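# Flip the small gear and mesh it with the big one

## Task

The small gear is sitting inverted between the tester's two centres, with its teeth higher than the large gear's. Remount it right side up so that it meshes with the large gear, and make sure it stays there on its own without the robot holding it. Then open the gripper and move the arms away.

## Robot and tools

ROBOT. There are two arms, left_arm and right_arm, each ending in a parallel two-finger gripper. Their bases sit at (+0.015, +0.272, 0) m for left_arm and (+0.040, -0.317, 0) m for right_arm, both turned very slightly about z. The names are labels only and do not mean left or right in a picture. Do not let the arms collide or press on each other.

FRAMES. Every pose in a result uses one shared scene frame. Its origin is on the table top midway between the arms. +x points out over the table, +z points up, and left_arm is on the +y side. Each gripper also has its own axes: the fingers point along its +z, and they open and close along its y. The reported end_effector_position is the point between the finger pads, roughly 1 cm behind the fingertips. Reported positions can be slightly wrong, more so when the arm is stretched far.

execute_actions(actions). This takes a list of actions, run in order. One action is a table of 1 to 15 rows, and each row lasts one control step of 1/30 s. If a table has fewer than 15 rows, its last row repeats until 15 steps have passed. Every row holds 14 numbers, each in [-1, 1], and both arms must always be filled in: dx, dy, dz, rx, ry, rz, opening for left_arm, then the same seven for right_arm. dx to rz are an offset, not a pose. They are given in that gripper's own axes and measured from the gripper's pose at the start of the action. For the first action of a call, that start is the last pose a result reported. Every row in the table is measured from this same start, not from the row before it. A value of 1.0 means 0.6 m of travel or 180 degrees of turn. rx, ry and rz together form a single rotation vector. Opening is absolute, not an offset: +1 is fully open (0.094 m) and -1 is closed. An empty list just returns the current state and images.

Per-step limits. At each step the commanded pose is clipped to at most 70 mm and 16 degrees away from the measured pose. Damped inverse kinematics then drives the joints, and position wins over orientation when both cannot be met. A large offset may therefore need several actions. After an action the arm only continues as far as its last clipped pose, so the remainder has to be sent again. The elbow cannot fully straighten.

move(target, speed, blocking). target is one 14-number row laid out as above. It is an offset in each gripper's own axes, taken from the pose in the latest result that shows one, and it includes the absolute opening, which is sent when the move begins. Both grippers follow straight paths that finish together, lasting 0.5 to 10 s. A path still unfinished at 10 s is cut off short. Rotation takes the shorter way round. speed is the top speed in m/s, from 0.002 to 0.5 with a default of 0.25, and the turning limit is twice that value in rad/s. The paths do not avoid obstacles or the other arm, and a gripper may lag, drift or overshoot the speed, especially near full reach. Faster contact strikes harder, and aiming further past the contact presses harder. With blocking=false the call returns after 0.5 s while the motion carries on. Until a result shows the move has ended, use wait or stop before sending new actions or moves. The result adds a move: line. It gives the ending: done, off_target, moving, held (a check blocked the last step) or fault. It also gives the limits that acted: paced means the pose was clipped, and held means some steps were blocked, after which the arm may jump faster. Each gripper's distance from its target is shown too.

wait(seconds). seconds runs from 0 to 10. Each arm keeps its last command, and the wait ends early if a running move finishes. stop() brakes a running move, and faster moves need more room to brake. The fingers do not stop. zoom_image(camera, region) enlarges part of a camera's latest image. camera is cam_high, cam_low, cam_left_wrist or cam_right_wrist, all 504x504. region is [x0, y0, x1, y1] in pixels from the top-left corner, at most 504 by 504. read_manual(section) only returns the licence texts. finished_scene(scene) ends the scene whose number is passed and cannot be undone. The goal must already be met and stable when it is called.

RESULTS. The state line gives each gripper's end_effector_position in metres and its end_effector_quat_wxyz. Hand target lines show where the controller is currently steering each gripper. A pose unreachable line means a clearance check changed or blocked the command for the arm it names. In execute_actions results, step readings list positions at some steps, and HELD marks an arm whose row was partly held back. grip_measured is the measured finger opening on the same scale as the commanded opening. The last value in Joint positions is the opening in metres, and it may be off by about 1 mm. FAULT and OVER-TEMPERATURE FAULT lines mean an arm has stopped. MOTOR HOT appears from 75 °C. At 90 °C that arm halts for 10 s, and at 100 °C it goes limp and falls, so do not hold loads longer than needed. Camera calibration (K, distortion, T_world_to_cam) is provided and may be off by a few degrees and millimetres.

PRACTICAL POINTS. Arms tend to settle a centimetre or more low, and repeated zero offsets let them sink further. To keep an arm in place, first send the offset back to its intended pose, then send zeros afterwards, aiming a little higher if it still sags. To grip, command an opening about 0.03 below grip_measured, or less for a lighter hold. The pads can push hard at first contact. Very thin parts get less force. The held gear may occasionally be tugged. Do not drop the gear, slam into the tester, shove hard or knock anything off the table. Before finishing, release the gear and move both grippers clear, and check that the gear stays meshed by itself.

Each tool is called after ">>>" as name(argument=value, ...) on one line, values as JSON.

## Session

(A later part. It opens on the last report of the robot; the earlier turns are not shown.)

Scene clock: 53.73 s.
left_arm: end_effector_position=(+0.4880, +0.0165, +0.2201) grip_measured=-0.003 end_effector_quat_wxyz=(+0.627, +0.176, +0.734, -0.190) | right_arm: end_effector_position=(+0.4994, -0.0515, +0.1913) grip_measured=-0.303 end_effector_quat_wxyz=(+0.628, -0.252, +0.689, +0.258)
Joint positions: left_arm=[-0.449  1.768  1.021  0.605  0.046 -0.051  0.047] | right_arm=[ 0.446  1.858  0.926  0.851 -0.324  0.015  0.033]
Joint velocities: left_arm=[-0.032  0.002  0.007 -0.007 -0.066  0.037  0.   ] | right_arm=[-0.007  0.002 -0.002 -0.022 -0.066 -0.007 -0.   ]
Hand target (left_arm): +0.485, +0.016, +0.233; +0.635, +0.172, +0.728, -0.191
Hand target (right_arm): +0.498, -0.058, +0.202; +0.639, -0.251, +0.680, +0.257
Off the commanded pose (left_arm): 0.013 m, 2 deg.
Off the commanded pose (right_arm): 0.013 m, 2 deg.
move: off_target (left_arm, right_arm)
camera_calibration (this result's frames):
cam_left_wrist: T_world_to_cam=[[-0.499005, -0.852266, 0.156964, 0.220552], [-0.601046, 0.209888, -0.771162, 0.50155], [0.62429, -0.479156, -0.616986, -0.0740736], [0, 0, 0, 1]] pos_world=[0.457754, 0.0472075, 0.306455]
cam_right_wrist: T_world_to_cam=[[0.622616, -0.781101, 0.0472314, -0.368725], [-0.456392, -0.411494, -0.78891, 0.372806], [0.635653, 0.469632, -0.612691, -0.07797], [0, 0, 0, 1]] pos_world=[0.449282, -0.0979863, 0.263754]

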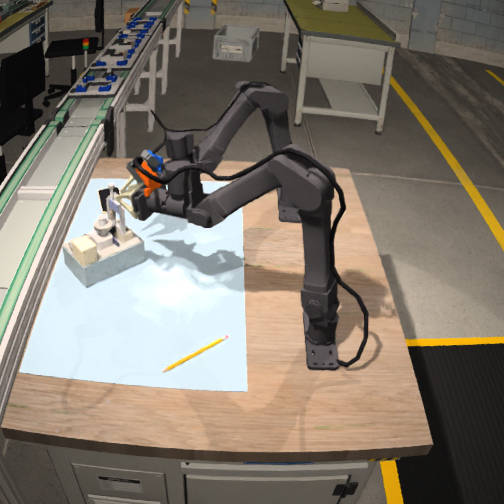

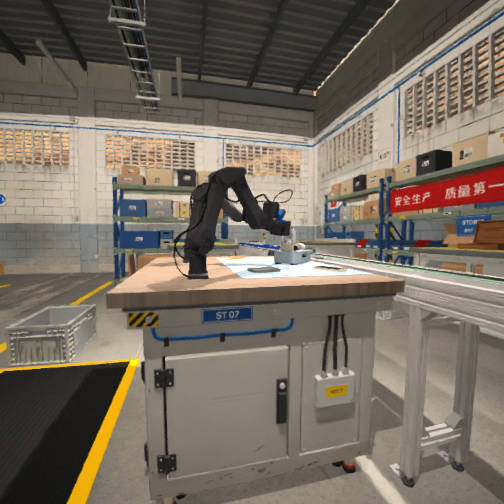

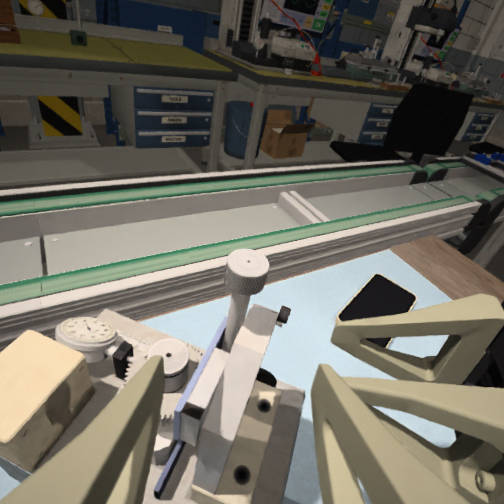

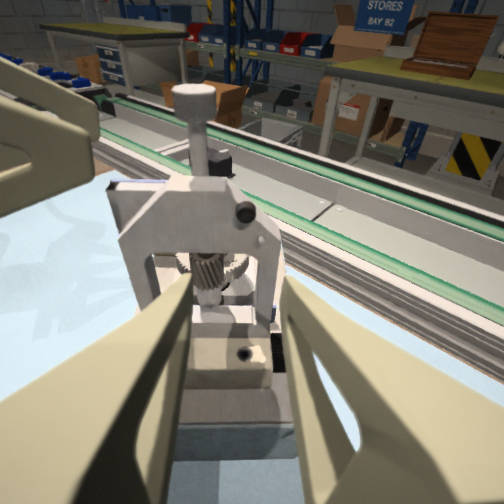

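>>> move(target=[0,0,0,0,0,0,-0.3, 0.055,0.03,0,0,-0.03,0,-0.3], speed=0.1)

>>> move(target=[-0.031,-0.004,0.088,0,0,0,-0.3, 0,0,0,0,0,0,-0.3], speed=0.08)

Scene clock: 55.27 s.
left_arm: end_effector_position=(+0.4882, +0.0168, +0.2200) grip_measured=-0.297 end_effector_quat_wxyz=(+0.627, +0.176, +0.735, -0.189) | right_arm: end_effector_position=(+0.4876, -0.0419, +0.1600) grip_measured=-0.303 end_effector_quat_wxyz=(+0.660, -0.241, +0.660, +0.267)
Joint positions: left_arm=[-0.449  1.768  1.021  0.605  0.044 -0.051  0.033] | right_arm=[ 0.487  2.001  0.833  1.182 -0.279  0.037  0.033]
Joint velocities: left_arm=[-0.002  0.012 -0.007  0.007 -0.095 -0.022 -0.   ] | right_arm=[ 0.007  0.007 -0.022 -0.022 -0.022  0.11  -0.001]
Hand target (left_arm): +0.488, +0.017, +0.220; +0.627, +0.176, +0.734, -0.190
Hand target (right_arm): +0.484, -0.039, +0.159; +0.660, -0.239, +0.659, +0.271
Off the commanded pose (left_arm): 0.000 m, 0 deg.
Off the commanded pose (right_arm): 0.004 m, 0 deg.
move: done
camera_calibration (this result's frames):
cam_left_wrist: T_world_to_cam=[[-0.497361, -0.853271, 0.156716, 0.220172], [-0.601606, 0.209072, -0.770947, 0.501748], [0.625062, -0.47772, -0.617318, -0.0744163], [0, 0, 0, 1]] pos_world=[0.457874, 0.0474145, 0.306378]
cam_right_wrist: T_world_to_cam=[[0.615307, -0.786809, 0.0482578, -0.349247], [-0.399615, -0.364108, -0.841269, 0.3293], [0.679489, 0.498354, -0.538459, -0.12609], [0, 0, 0, 1]] pos_world=[0.432164, -0.0920528, 0.225989]

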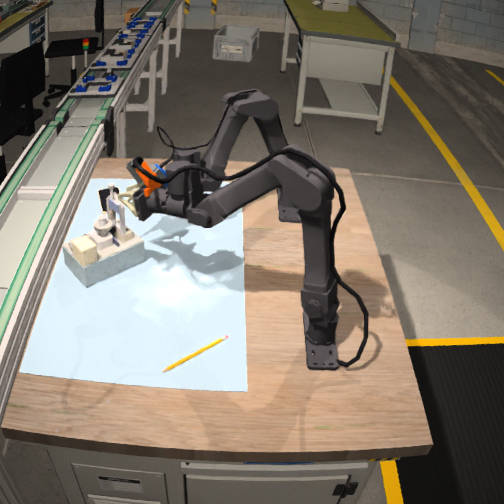

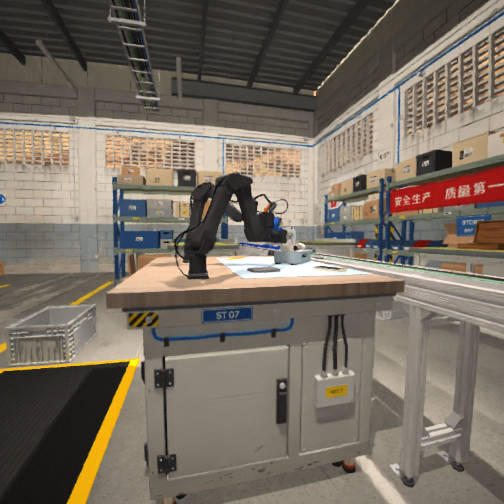

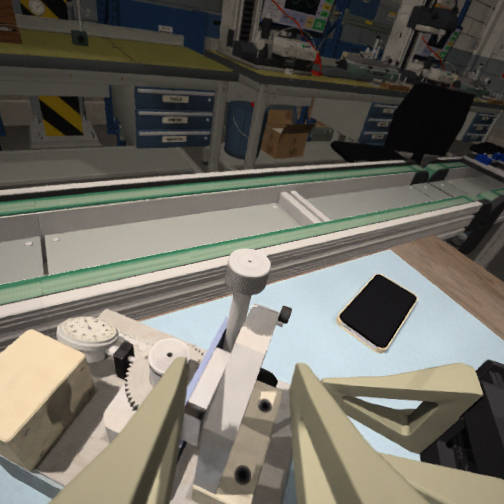

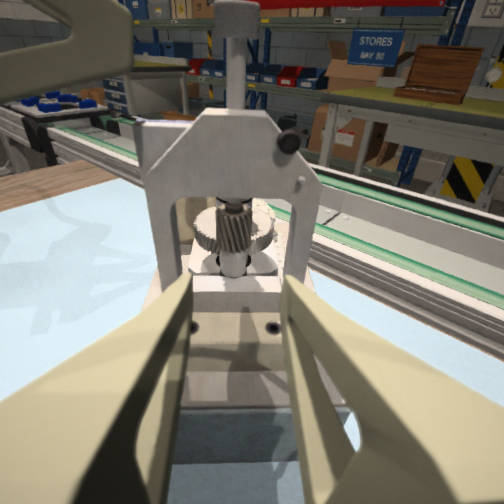

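Scene clock: 56.43 s.
left_arm: end_effector_position=(+0.5326, -0.0058, +0.2197) grip_measured=-0.297 end_effector_quat_wxyz=(+0.620, +0.176, +0.742, -0.186) | right_arm: end_effector_position=(+0.4876, -0.0419, +0.1600) grip_measured=-0.303 end_effector_quat_wxyz=(+0.660, -0.241, +0.660, +0.267)
Joint positions: left_arm=[-0.449  1.934  1.262  0.509  0.041 -0.051  0.033] | right_arm=[ 0.487  2.001  0.833  1.182 -0.279  0.037  0.033]
Joint velocities: left_arm=[-0.017 -0.002 -0.007 -0.037  0.007 -0.066  0.   ] | right_arm=[-0.007 -0.002 -0.002  0.007  0.037 -0.066 -0.   ]
Hand target (left_arm): +0.534, -0.012, +0.231; +0.627, +0.176, +0.735, -0.189
Hand target (right_arm): +0.488, -0.042, +0.160; +0.660, -0.241, +0.660, +0.267
Off the commanded pose (left_arm): 0.013 m, 1 deg.
Off the commanded pose (right_arm): 0.000 m, 0 deg.
move: off_target (left_arm)
camera_calibration (this result's frames):
cam_left_wrist: T_world_to_cam=[[-0.491899, -0.856355, 0.157138, 0.219984], [-0.616289, 0.214985, -0.757607, 0.537868], [0.614999, -0.469508, -0.633513, -0.104232], [0, 0, 0, 1]] pos_world=[0.503795, 0.0238131, 0.306893]
cam_right_wrist: T_world_to_cam=[[0.615307, -0.786809, 0.0482578, -0.349247], [-0.399615, -0.364108, -0.841269, 0.3293], [0.679489, 0.498354, -0.538459, -0.12609], [0, 0, 0, 1]] pos_world=[0.432164, -0.0920528, 0.225989]

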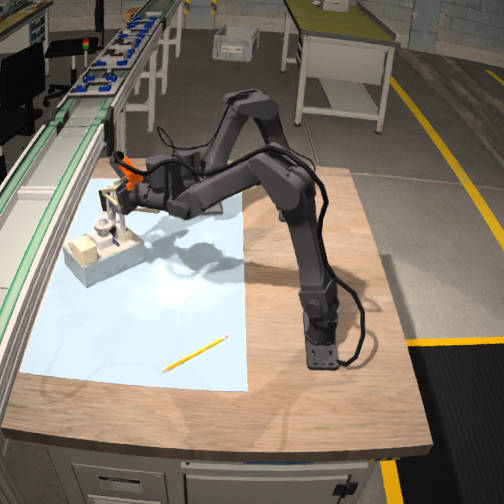

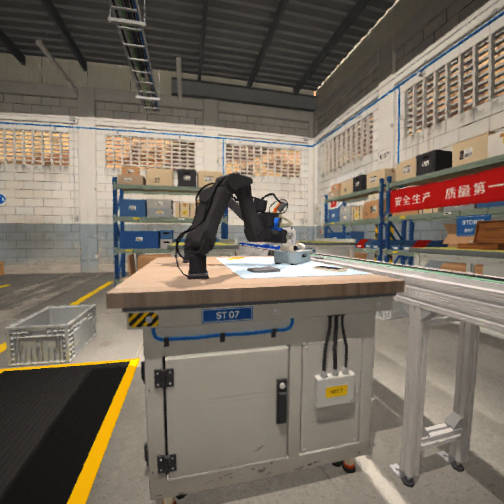

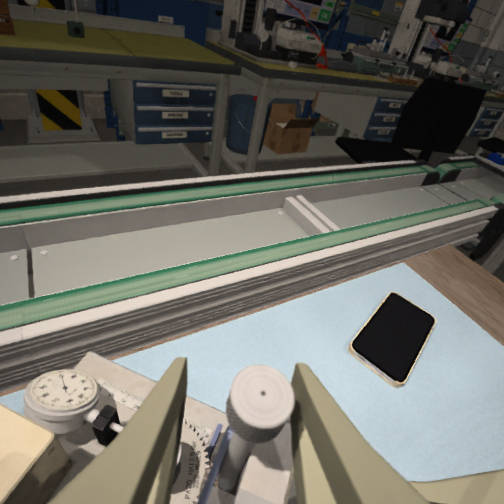

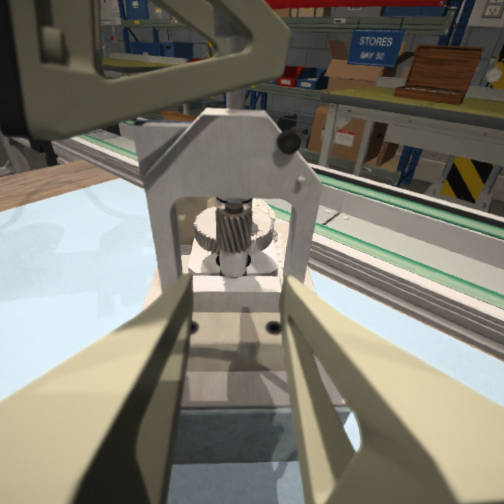

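>>> move(target=[0,-0.012,0,0,0,0,-0.74, -0.007,0.004,0.12,0,-0.01,0,-0.3], speed=0.06)

Scene clock: 58.10 s.
left_arm: end_effector_position=(+0.5306, -0.0095, +0.2196) grip_measured=-0.700 end_effector_quat_wxyz=(+0.620, +0.178, +0.741, -0.187) | right_arm: end_effector_position=(+0.5349, +0.0019, +0.1564) grip_measured=-0.303 end_effector_quat_wxyz=(+0.665, -0.241, +0.654, +0.268)
Joint positions: left_arm=[-0.457  1.934  1.262  0.508  0.038 -0.051  0.014] | right_arm=[ 0.531  2.186  1.122  1.093 -0.237  0.037  0.033]
Joint velocities: left_arm=[-0.022  0.002 -0.007  0.037 -0.022 -0.007  0.   ] | right_arm=[-0.002 -0.012 -0.007 -0.051 -0.007 -0.022  0.001]
Hand target (left_arm): +0.529, -0.012, +0.220; +0.620, +0.176, +0.742, -0.186
Hand target (right_arm): +0.539, +0.008, +0.165; +0.670, -0.237, +0.649, +0.271
Off the commanded pose (left_arm): 0.003 m, 0 deg.
Off the commanded pose (right_arm): 0.012 m, 1 deg.
move: off_target (right_arm)
camera_calibration (this result's frames):
cam_left_wrist: T_world_to_cam=[[-0.496323, -0.854022, 0.155919, 0.218522], [-0.614971, 0.219099, -0.7575, 0.536675], [0.61276, -0.47185, -0.633942, -0.103533], [0, 0, 0, 1]] pos_world=[0.501938, 0.0201857, 0.306825]
cam_right_wrist: T_world_to_cam=[[0.615851, -0.786259, 0.0502358, -0.344282], [-0.387684, -0.357935, -0.849461, 0.356068], [0.685877, 0.503666, -0.525255, -0.187542], [0, 0, 0, 1]] pos_world=[0.4787, -0.0487873, 0.221254]

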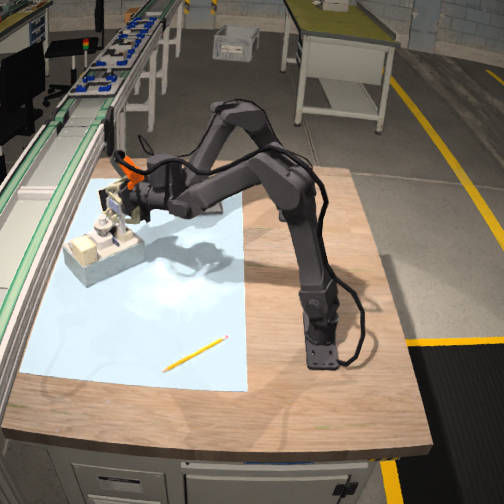

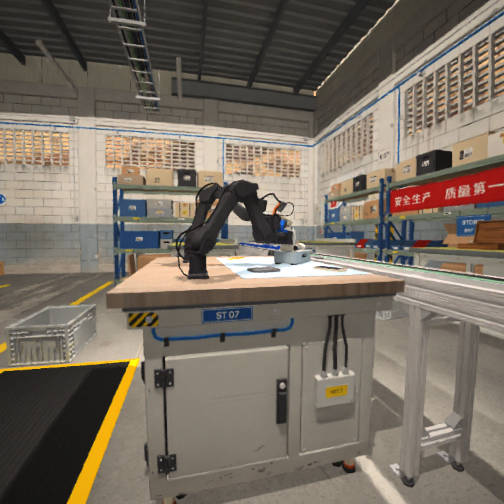

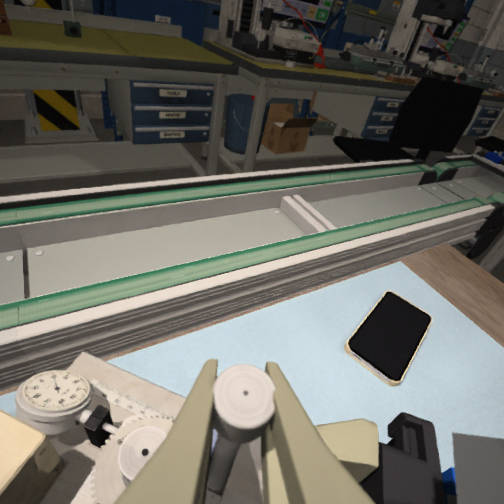

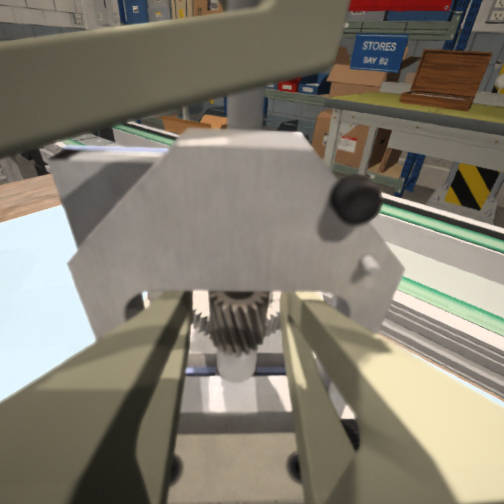

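>>> move(target=[0,0,0,0,0,0,-0.74, 0.015,0,0.005,0,0,0,-0.3], speed=0.03)

>>> move(target=[0,0,0,0,0,0,-0.74, 0,0,0,0,0,0,-0.67], speed=0.03)

>>> move(target=[-0.098,-0.006,-0.016,0,-0.03,0,-0.76, 0,0,0,0,0,0,-0.67], speed=0.03)

Scene clock: 59.03 s.
left_arm: end_effector_position=(+0.5306, -0.0095, +0.2196) grip_measured=-0.700 end_effector_quat_wxyz=(+0.620, +0.178, +0.741, -0.187) | right_arm: end_effector_position=(+0.5353, +0.0022, +0.1517) grip_measured=-0.303 end_effector_quat_wxyz=(+0.668, -0.241, +0.650, +0.269)
Joint positions: left_arm=[-0.457  1.934  1.262  0.508  0.038 -0.051  0.014] | right_arm=[ 0.531  2.207  1.122  1.125 -0.237  0.037  0.033]
Joint velocities: left_arm=[ 0.012  0.002 -0.002  0.037 -0.066 -0.007 -0.   ] | right_arm=[ 0.007  0.007  0.002 -0.037  0.022 -0.037  0.001]
Hand target (left_arm): +0.531, -0.009, +0.220; +0.620, +0.178, +0.741, -0.187
Hand target (right_arm): +0.537, +0.004, +0.148; +0.665, -0.241, +0.654, +0.268
Off the commanded pose (left_arm): 0.000 m, 0 deg.
Off the commanded pose (right_arm): 0.005 m, 1 deg.
move: done
camera_calibration (this result's frames):
cam_left_wrist: T_world_to_cam=[[-0.496323, -0.854022, 0.155919, 0.218522], [-0.614971, 0.219099, -0.7575, 0.536675], [0.61276, -0.47185, -0.633942, -0.103533], [0, 0, 0, 1]] pos_world=[0.501938, 0.0201857, 0.306825]
cam_right_wrist: T_world_to_cam=[[0.615424, -0.786492, 0.0517948, -0.344136], [-0.380554, -0.354041, -0.854303, 0.349226], [0.69024, 0.506048, -0.517188, -0.194019], [0, 0, 0, 1]] pos_world=[0.478609, -0.048837, 0.215825]

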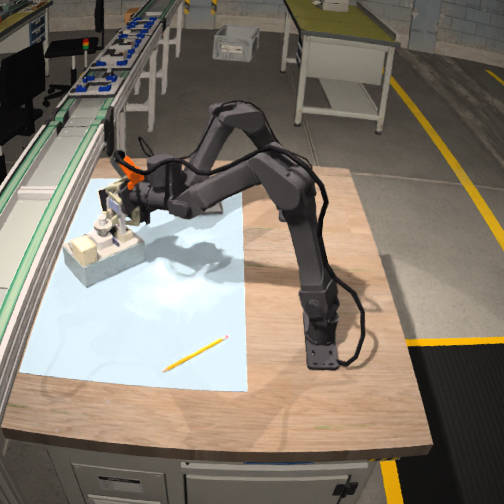

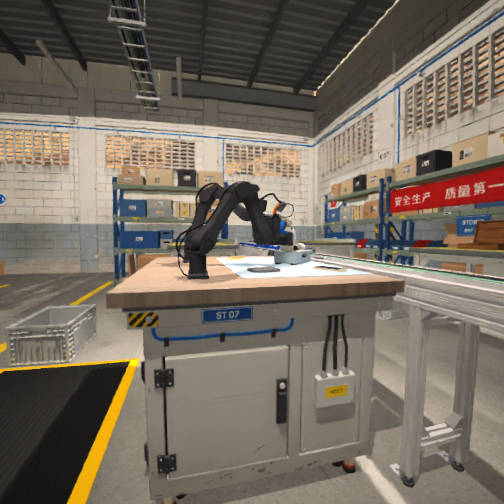

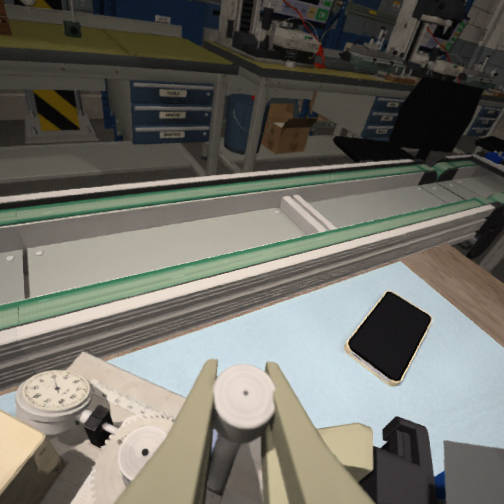

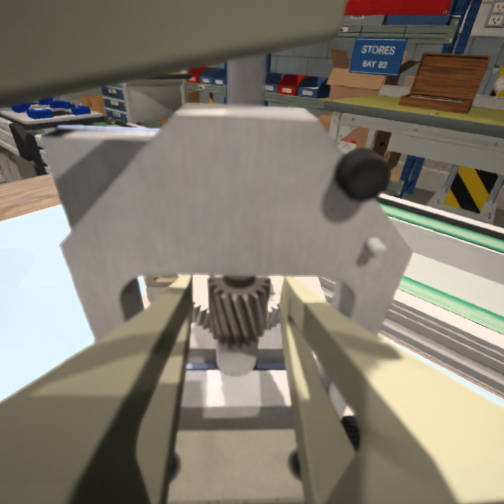

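Scene clock: 59.53 s.
left_arm: end_effector_position=(+0.5305, -0.0096, +0.2198) grip_measured=-0.700 end_effector_quat_wxyz=(+0.620, +0.178, +0.741, -0.187) | right_arm: end_effector_position=(+0.5349, +0.0025, +0.1532) grip_measured=-0.629 end_effector_quat_wxyz=(+0.671, -0.243, +0.647, +0.269)
Joint positions: left_arm=[-0.457  1.934  1.262  0.509  0.039 -0.051  0.014] | right_arm=[ 0.53   2.207  1.122  1.131 -0.241  0.032  0.017]
Joint velocities: left_arm=[ 0.002 -0.012  0.012 -0.007  0.007  0.007  0.   ] | right_arm=[ 0.012 -0.002  0.002 -0.007  0.066  0.007 -0.   ]
Hand target (left_arm): +0.531, -0.009, +0.220; +0.620, +0.178, +0.741, -0.187
Hand target (right_arm): +0.535, +0.002, +0.152; +0.668, -0.241, +0.650, +0.269
Off the commanded pose (left_arm): 0.000 m, 0 deg.
Off the commanded pose (right_arm): 0.002 m, 1 deg.
move: done
camera_calibration (this result's frames):
cam_left_wrist: T_world_to_cam=[[-0.497061, -0.853575, 0.156014, 0.218735], [-0.61434, 0.219207, -0.757981, 0.536592], [0.612794, -0.472609, -0.633344, -0.103608], [0, 0, 0, 1]] pos_world=[0.501865, 0.0201162, 0.306982]
cam_right_wrist: T_world_to_cam=[[0.617804, -0.784225, 0.0575314, -0.345839], [-0.371975, -0.355929, -0.857292, 0.346315], [0.692786, 0.508238, -0.511606, -0.195346], [0, 0, 0, 1]] pos_world=[0.477814, -0.0486692, 0.21685]

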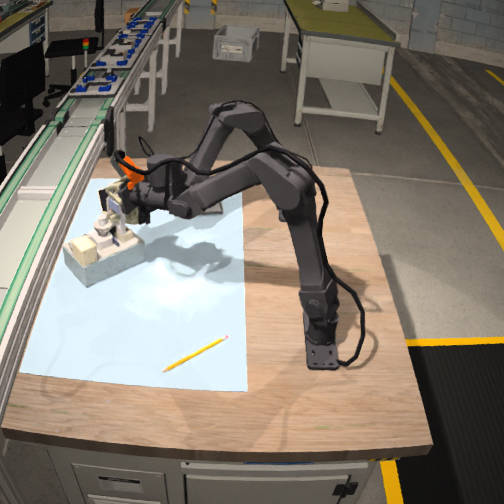

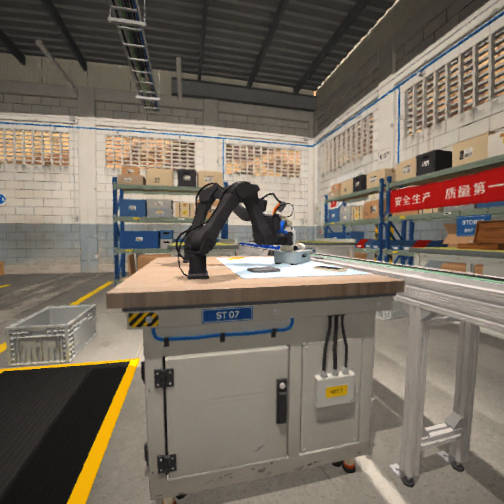

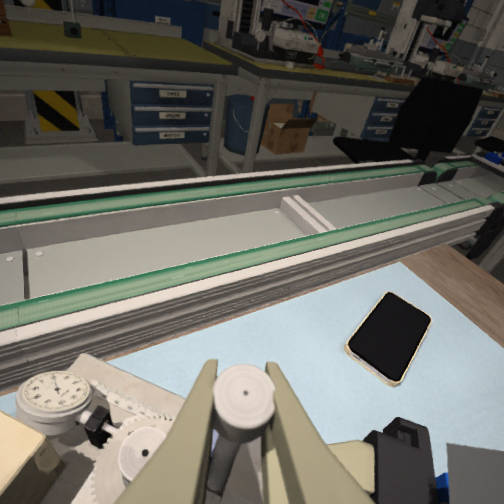

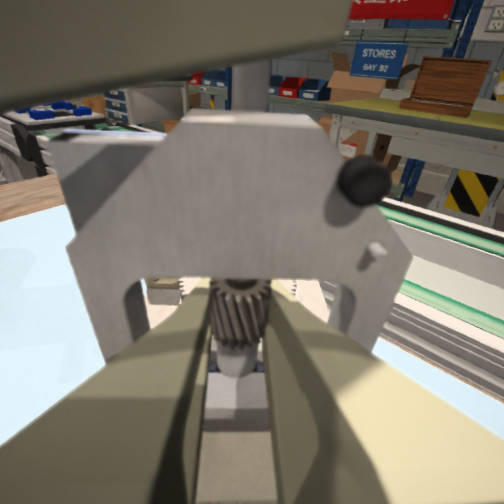

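Scene clock: 61.77 s.
left_arm: end_effector_position=(+0.5301, -0.0093, +0.2215) grip_measured=-0.700 end_effector_quat_wxyz=(+0.609, +0.180, +0.750, -0.184) | right_arm: end_effector_position=(+0.5349, +0.0025, +0.1533) grip_measured=-0.629 end_effector_quat_wxyz=(+0.671, -0.244, +0.647, +0.268)
Joint positions: left_arm=[-0.457  1.923  1.285  0.448  0.039 -0.051  0.014] | right_arm=[ 0.53   2.207  1.122  1.131 -0.241  0.03   0.017]
Joint velocities: left_arm=[ 0.007  0.002 -0.017 -0.007  0.037  0.051 -0.   ] | right_arm=[ 0.012 -0.012 -0.002 -0.007 -0.007  0.007  0.001]
Hand target (left_arm): +0.528, -0.008, +0.279; +0.654, +0.168, +0.711, -0.196
Hand target (right_arm): +0.535, +0.002, +0.153; +0.671, -0.243, +0.647, +0.269
Off the commanded pose (left_arm): 0.058 m, 7 deg.
Off the commanded pose (right_arm): 0.000 m, 0 deg.
move: off_target (left_arm)
camera_calibration (this result's frames):
cam_left_wrist: T_world_to_cam=[[-0.492848, -0.855849, 0.156916, 0.216057], [-0.633049, 0.228968, -0.739475, 0.543504], [0.59695, -0.463784, -0.654641, -0.088911], [0, 0, 0, 1]] pos_world=[0.503624, 0.0192319, 0.3098]
cam_right_wrist: T_world_to_cam=[[0.617615, -0.784199, 0.0598715, -0.346101], [-0.370401, -0.357182, -0.857452, 0.345579], [0.693798, 0.507398, -0.511069, -0.195916], [0, 0, 0, 1]] pos_world=[0.477686, -0.0485697, 0.216912]

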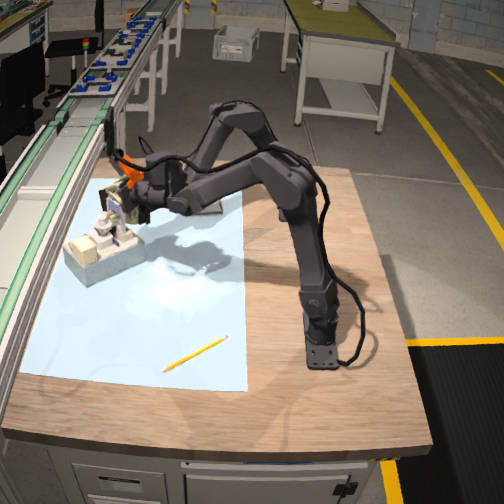

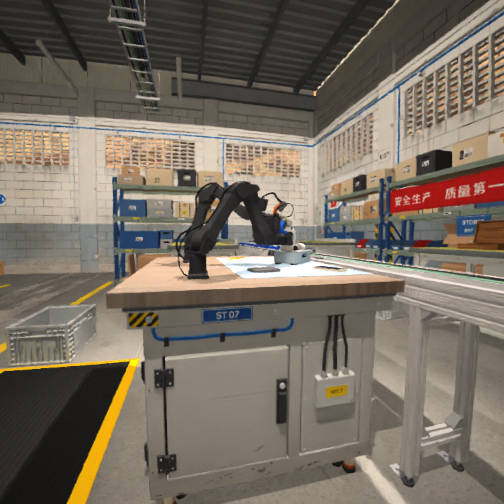

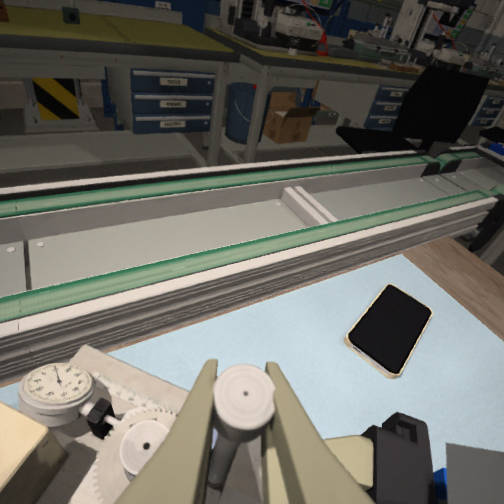

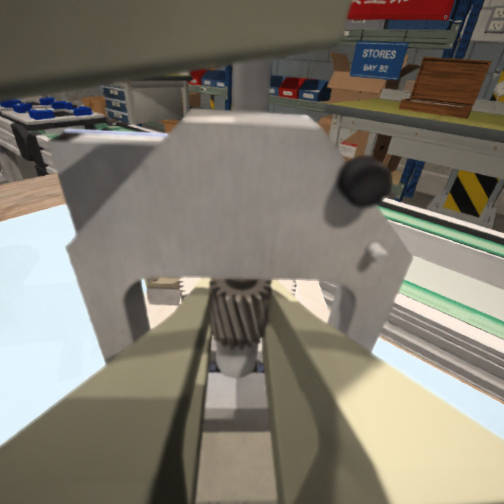

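>>> move(target=[-0.13,-0.008,-0.024,0,-0.08,0,-0.76, 0,0,0,0,0,0,-0.67], speed=0.05)

Scene clock: 64.63 s.
left_arm: end_effector_position=(+0.5306, -0.0092, +0.2268) grip_measured=-0.700 end_effector_quat_wxyz=(+0.624, +0.176, +0.738, -0.188) | right_arm: end_effector_position=(+0.5349, +0.0026, +0.1534) grip_measured=-0.629 end_effector_quat_wxyz=(+0.671, -0.244, +0.646, +0.268)
Joint positions: left_arm=[-0.457  1.925  1.268  0.506  0.037 -0.053  0.014] | right_arm=[ 0.53   2.207  1.122  1.132 -0.241  0.029  0.017]
Joint velocities: left_arm=[-0.032 -0.007 -0.012  0.022  0.037 -0.022 -0.   ] | right_arm=[ 0.002  0.007 -0.007  0.051 -0.022 -0.081 -0.001]
Hand target (left_arm): +0.526, -0.006, +0.300; +0.696, +0.154, +0.670, -0.206
Hand target (right_arm): +0.535, +0.003, +0.153; +0.671, -0.244, +0.647, +0.268
Off the commanded pose (left_arm): 0.074 m, 12 deg.
Off the commanded pose (right_arm): 0.000 m, 0 deg.
move: off_target (left_arm)
camera_calibration (this result's frames):
cam_left_wrist: T_world_to_cam=[[-0.496257, -0.853774, 0.157479, 0.217272], [-0.607956, 0.212257, -0.765073, 0.540019], [0.619773, -0.475413, -0.624391, -0.104731], [0, 0, 0, 1]] pos_world=[0.50104, 0.0210879, 0.313545]
cam_right_wrist: T_world_to_cam=[[0.617835, -0.783961, 0.0607111, -0.346285], [-0.369541, -0.357649, -0.857628, 0.345225], [0.69406, 0.507437, -0.510674, -0.19606], [0, 0, 0, 1]] pos_world=[0.477599, -0.0485162, 0.216975]

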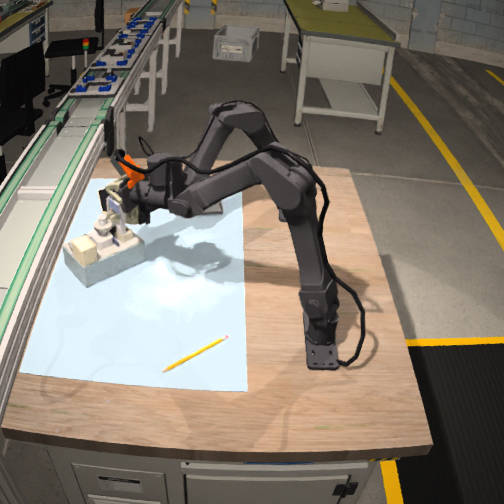

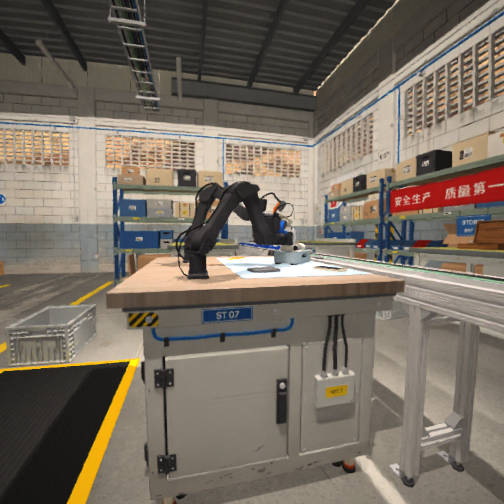

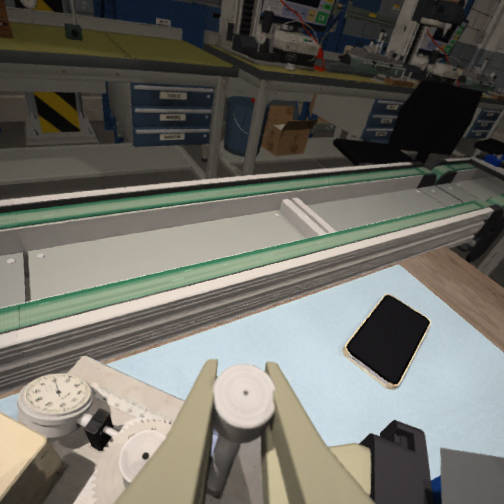

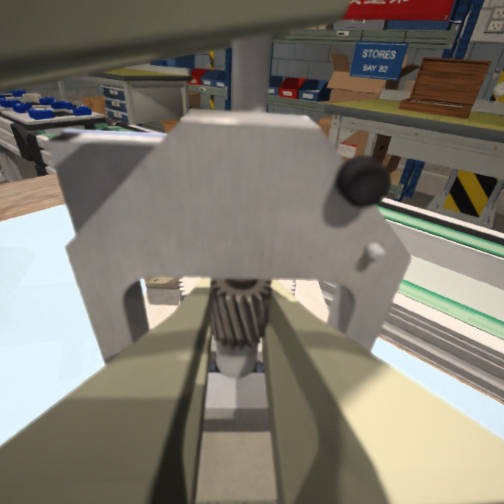

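Rising (7 mm). Continue.

>>> execute_actions(actions=[[[-0.14,-0.008,-0.022,0,-0.09,0,-0.76, 0,0,0,0,0,0,-0.67]],[[-0.14,-0.008,-0.022,0,-0.09,0,-0.76, 0,0,0,0,0,0,-0.67]],[[-0.14,-0.008,-0.022,0,-0.09,0,-0.76, 0,0,0,0,0,0,-0.67]]])

Scene clock: 66.23 s.
left_arm: end_effector_position=(+0.5307, -0.0090, +0.2364) grip_measured=-0.700 end_effector_quat_wxyz=(+0.661, +0.164, +0.705, -0.195) | right_arm: end_effector_position=(+0.5349, +0.0026, +0.1534) grip_measured=-0.629 end_effector_quat_wxyz=(+0.671, -0.244, +0.646, +0.268)
Joint positions: left_arm=[-0.462  1.942  1.223  0.669  0.021 -0.058  0.014] | right_arm=[ 0.53   2.207  1.122  1.132 -0.241  0.029  0.017]
Joint velocities: left_arm=[-0.007 -0.007  0.002 -0.007  0.007 -0.007 -0.   ] | right_arm=[-0.007 -0.007 -0.007  0.022  0.066 -0.022  0.001]
Hand target (left_arm): +0.520, -0.002, +0.318; +0.742, +0.136, +0.620, -0.216
Hand target (right_arm): +0.535, +0.003, +0.153; +0.671, -0.244, +0.647, +0.268
Off the commanded pose (left_arm): 0.085 m, 15 deg.
Off the commanded pose (right_arm): 0.000 m, 0 deg.
Step readings (end_effector_position; steps 1 to 15: 1st action; 16 to 30: 2nd action; 31 to 45: 3rd action):
0: left_arm (+0.5306, -0.0091, +0.2267) | right_arm (+0.5349, +0.0026, +0.1534)
1: left_arm (+0.5305, -0.0090, +0.2275) | right_arm (+0.5349, +0.0026, +0.1534)
2: left_arm (+0.5304, -0.0089, +0.2288) | right_arm (+0.5349, +0.0026, +0.1534)
4: left_arm (+0.5304, -0.0088, +0.2315) | right_arm (+0.5349, +0.0026, +0.1534)
8: left_arm (+0.5305, -0.0090, +0.2342) | right_arm (+0.5349, +0.0026, +0.1534)
15: left_arm (+0.5306, -0.0089, +0.2346) | right_arm (+0.5349, +0.0026, +0.1534)
16: left_arm (+0.5304, -0.0089, +0.2348) | right_arm (+0.5349, +0.0026, +0.1534)
17: left_arm (+0.5303, -0.0086, +0.2355) | right_arm (+0.5349, +0.0026, +0.1534)
19: left_arm (+0.5305, -0.0089, +0.2358) | right_arm (+0.5349, +0.0026, +0.1534)
23: left_arm (+0.5306, -0.0089, +0.2358) | right_arm (+0.5349, +0.0026, +0.1534)
30: left_arm (+0.5306, -0.0090, +0.2358) | right_arm (+0.5349, +0.0026, +0.1534)
31: left_arm (+0.5304, -0.0089, +0.2359) | right_arm (+0.5349, +0.0026, +0.1534)
32: left_arm (+0.5303, -0.0088, +0.2360) | right_arm (+0.5349, +0.0026, +0.1534)
34: left_arm (+0.5305, -0.0089, +0.2362) | right_arm (+0.5349, +0.0026, +0.1534)
38: left_arm (+0.5307, -0.0089, +0.2362) | right_arm (+0.5349, +0.0026, +0.1534)
45: end_effector_position above
camera_calibration (this result's frames):
cam_left_wrist: T_world_to_cam=[[-0.499943, -0.851616, 0.157506, 0.2179], [-0.54028, 0.164544, -0.825241, 0.525223], [0.676871, -0.497671, -0.542373, -0.148651], [0, 0, 0, 1]] pos_world=[0.493322, 0.0251656, 0.318491]
cam_right_wrist: T_world_to_cam=[[0.617835, -0.783961, 0.0607111, -0.346285], [-0.369541, -0.357649, -0.857628, 0.345225], [0.69406, 0.507437, -0.510674, -0.19606], [0, 0, 0, 1]] pos_world=[0.477599, -0.0485162, 0.216975]

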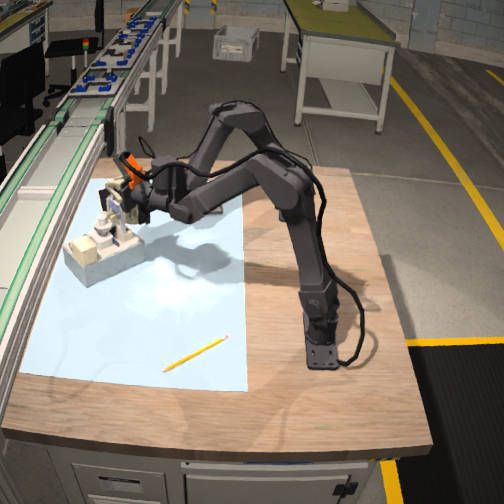

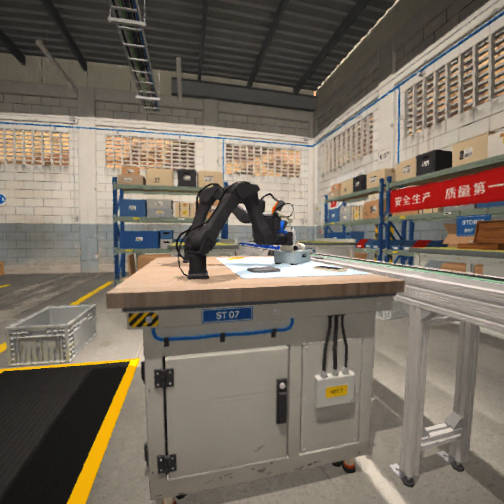

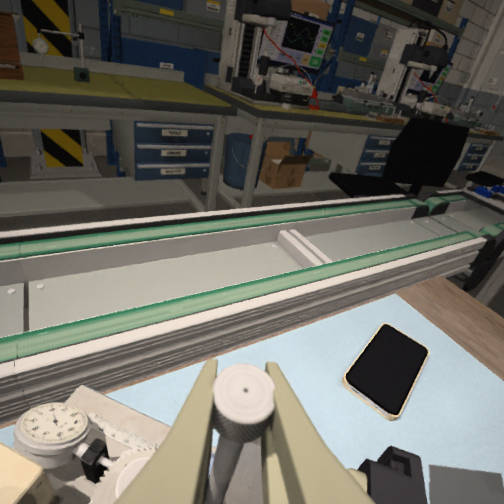

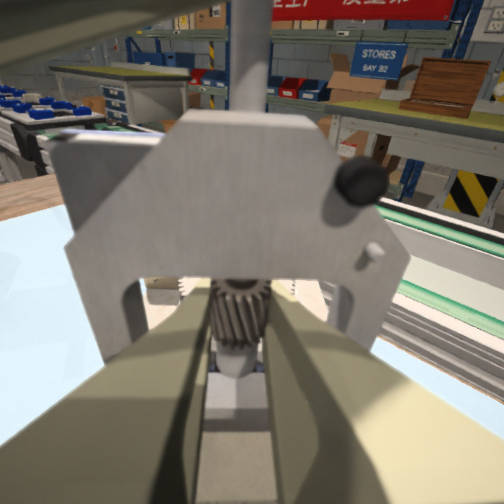

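>>> move(target=[0,0,0,0,0,0,-0.76, -0.04,0,0,0,-0.01,0,-0.67], speed=0.03)

Scene clock: 67.40 s.
left_arm: end_effector_position=(+0.5313, -0.0100, +0.2207) grip_measured=-0.700 end_effector_quat_wxyz=(+0.647, +0.168, +0.719, -0.192) | right_arm: end_effector_position=(+0.5348, +0.0024, +0.1536) grip_measured=-0.629 end_effector_quat_wxyz=(+0.667, -0.245, +0.652, +0.266)
Joint positions: left_arm=[-0.462  1.958  1.221  0.648  0.024 -0.057  0.014] | right_arm=[ 0.53   2.196  1.122  1.106 -0.241  0.028  0.017]
Joint velocities: left_arm=[ 0.002 -0.017  0.007 -0.066  0.066  0.037 -0.001] | right_arm=[-0.012  0.002  0.007 -0.037 -0.066 -0.066 -0.   ]
Hand target (left_arm): +0.531, -0.009, +0.236; +0.661, +0.164, +0.706, -0.196
Hand target (right_arm): +0.534, +0.002, +0.177; +0.681, -0.240, +0.636, +0.272
Off the commanded pose (left_arm): 0.016 m, 2 deg.
Off the commanded pose (right_arm): 0.024 m, 3 deg.
move: off_target (left_arm, right_arm)
camera_calibration (this result's frames):
cam_left_wrist: T_world_to_cam=[[-0.497118, -0.853185, 0.157949, 0.218252], [-0.568054, 0.182413, -0.802521, 0.52272], [0.655887, -0.488672, -0.575337, -0.139536], [0, 0, 0, 1]] pos_world=[0.49695, 0.0226709, 0.304741]
cam_right_wrist: T_world_to_cam=[[0.617873, -0.783973, 0.0601594, -0.346341], [-0.379624, -0.364445, -0.850333, 0.349591], [0.688563, 0.50256, -0.522796, -0.191032], [0, 0, 0, 1]] pos_world=[0.478246, -0.0481105, 0.218234]

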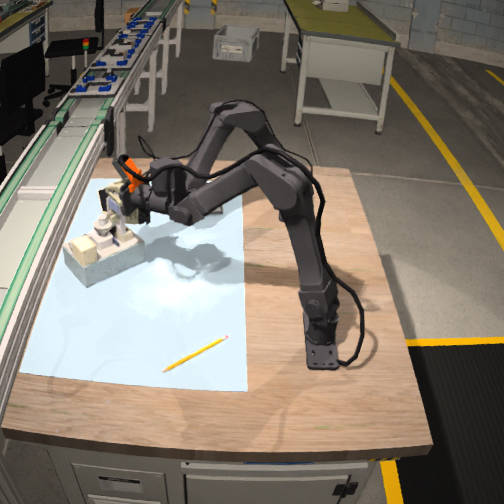

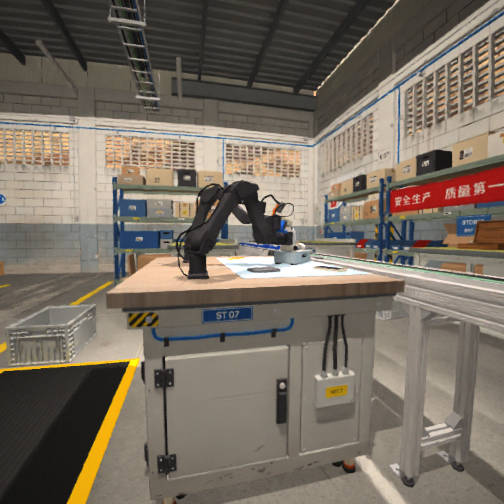

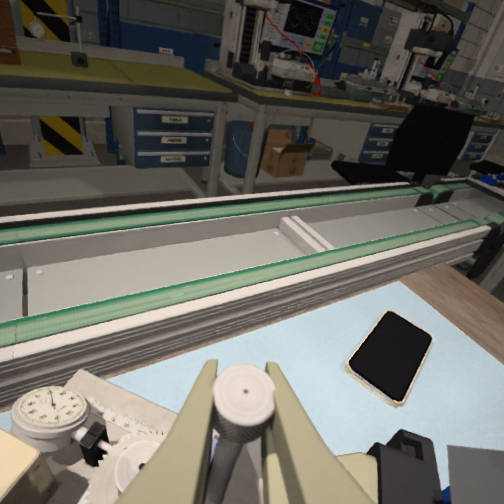

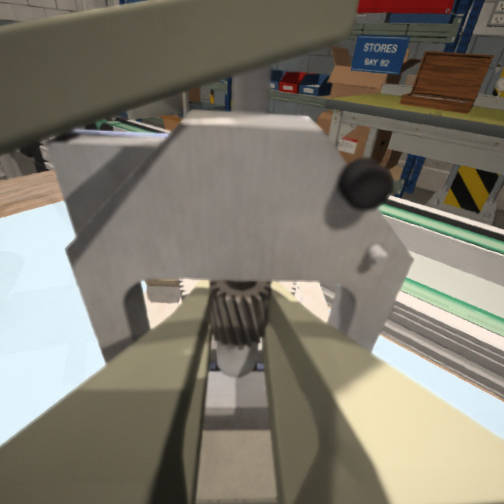

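>>> execute_actions(actions=[[[-0.14,-0.008,-0.012,0,-0.08,0,-0.76, 0,0,0,0,0,0,-0.67]],[[-0.14,-0.008,-0.012,0,-0.08,0,-0.76, 0,0,0,0,0,0,-0.67]],[[-0.14,-0.008,-0.012,0,-0.08,0,-0.76, -0.04,0,0,0,-0.01,0,-0.67]],[[-0.14,-0.008,-0.012,0,-0.08,0,-0.76, -0.02,0,0,0,-0.01,0,-0.67]]])

Scene clock: 69.60 s.
left_arm: end_effector_position=(+0.5315, -0.0097, +0.2276) grip_measured=-0.700 end_effector_quat_wxyz=(+0.657, +0.165, +0.709, -0.194) | right_arm: end_effector_position=(+0.5345, +0.0022, +0.1562) grip_measured=-0.629 end_effector_quat_wxyz=(+0.664, -0.246, +0.655, +0.266)
Joint positions: left_arm=[-0.462  1.956  1.218  0.676  0.022 -0.057  0.014] | right_arm=[ 0.53   2.181  1.122  1.082 -0.24   0.028  0.017]
Joint velocities: left_arm=[-0.007 -0.002 -0.017  0.022  0.007 -0.051  0.001] | right_arm=[-0.017 -0.012 -0.002  0.037 -0.022  0.007  0.001]
Hand target (left_arm): +0.524, -0.004, +0.309; +0.737, +0.138, +0.626, -0.214
Hand target (right_arm): +0.534, +0.002, +0.168; +0.674, -0.241, +0.644, +0.270
Off the commanded pose (left_arm): 0.084 m, 14 deg.
Off the commanded pose (right_arm): 0.012 m, 2 deg.
Step readings (end_effector_position; steps 1 to 15: 1st action; 16 to 30: 2nd action; 31 to 45: 3rd action; 46 to 60: 4th action):
0: left_arm (+0.5313, -0.0100, +0.2207) | right_arm (+0.5348, +0.0024, +0.1535)
1: left_arm (+0.5314, -0.0099, +0.2235) | right_arm (+0.5348, +0.0024, +0.1535)
2: left_arm (+0.5315, -0.0098, +0.2242) | right_arm (+0.5348, +0.0024, +0.1535)
4: left_arm (+0.5315, -0.0098, +0.2249) | right_arm (+0.5348, +0.0023, +0.1537)
8: left_arm (+0.5316, -0.0098, +0.2250) | right_arm (+0.5348, +0.0023, +0.1537)
15: left_arm (+0.5316, -0.0098, +0.2250) | right_arm (+0.5348, +0.0023, +0.1537)
16: left_arm (+0.5315, -0.0098, +0.2249) | right_arm (+0.5348, +0.0023, +0.1537)
17: left_arm (+0.5314, -0.0097, +0.2253) | right_arm (+0.5348, +0.0023, +0.1537)
19: left_arm (+0.5314, -0.0097, +0.2257) | right_arm (+0.5348, +0.0023, +0.1537)
23: left_arm (+0.5315, -0.0097, +0.2264) | right_arm (+0.5348, +0.0023, +0.1537)
30: left_arm (+0.5315, -0.0097, +0.2264) | right_arm (+0.5348, +0.0023, +0.1537)
31: left_arm (+0.5315, -0.0097, +0.2266) | right_arm (+0.5348, +0.0023, +0.1544)
32: left_arm (+0.5315, -0.0097, +0.2267) | right_arm (+0.5347, +0.0023, +0.1549)
34: left_arm (+0.5315, -0.0097, +0.2271) | right_arm (+0.5346, +0.0022, +0.1560)
38: left_arm (+0.5315, -0.0097, +0.2273) | right_arm (+0.5345, +0.0022, +0.1560)
45: left_arm (+0.5315, -0.0097, +0.2273) | right_arm (+0.5345, +0.0022, +0.1562)
46: left_arm (+0.5315, -0.0097, +0.2274) | right_arm (+0.5345, +0.0022, +0.1562)
47: left_arm (+0.5315, -0.0097, +0.2275) | right_arm (+0.5345, +0.0022, +0.1562)
49: left_arm (+0.5315, -0.0097, +0.2276) | right_arm (+0.5345, +0.0022, +0.1562)
53: left_arm (+0.5315, -0.0097, +0.2276) | right_arm (+0.5345, +0.0022, +0.1562)
60: end_effector_position above
camera_calibration (this result's frames):
cam_left_wrist: T_world_to_cam=[[-0.499365, -0.852072, 0.15687, 0.218953], [-0.548469, 0.170736, -0.818554, 0.521448], [0.670683, -0.494796, -0.552594, -0.148691], [0, 0, 0, 1]] pos_world=[0.49506, 0.0239619, 0.31032]
cam_right_wrist: T_world_to_cam=[[0.618052, -0.783949, 0.0586199, -0.346356], [-0.386583, -0.368009, -0.845649, 0.354594], [0.684518, 0.499993, -0.53051, -0.185988], [0, 0, 0, 1]] pos_world=[0.478458, -0.0480384, 0.221496]

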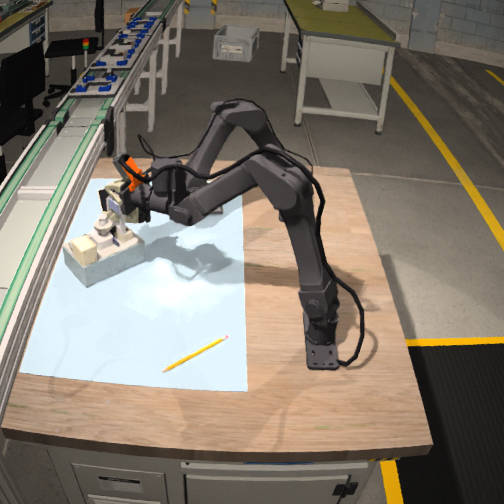

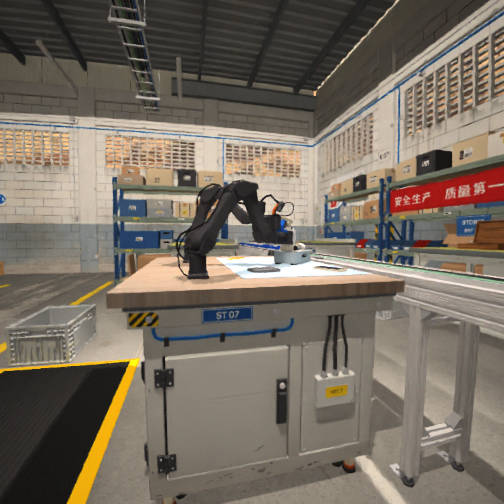

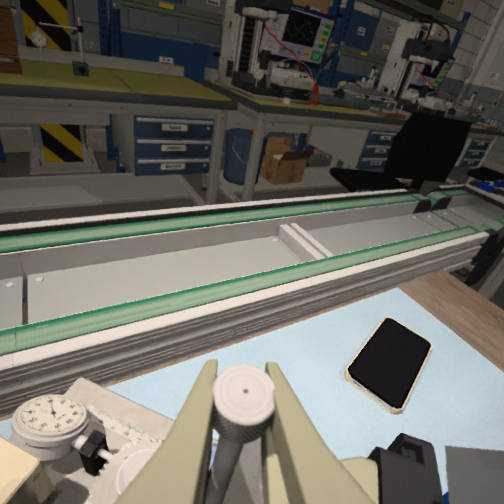

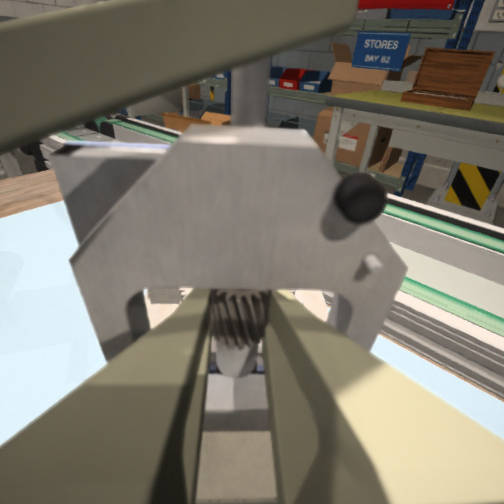

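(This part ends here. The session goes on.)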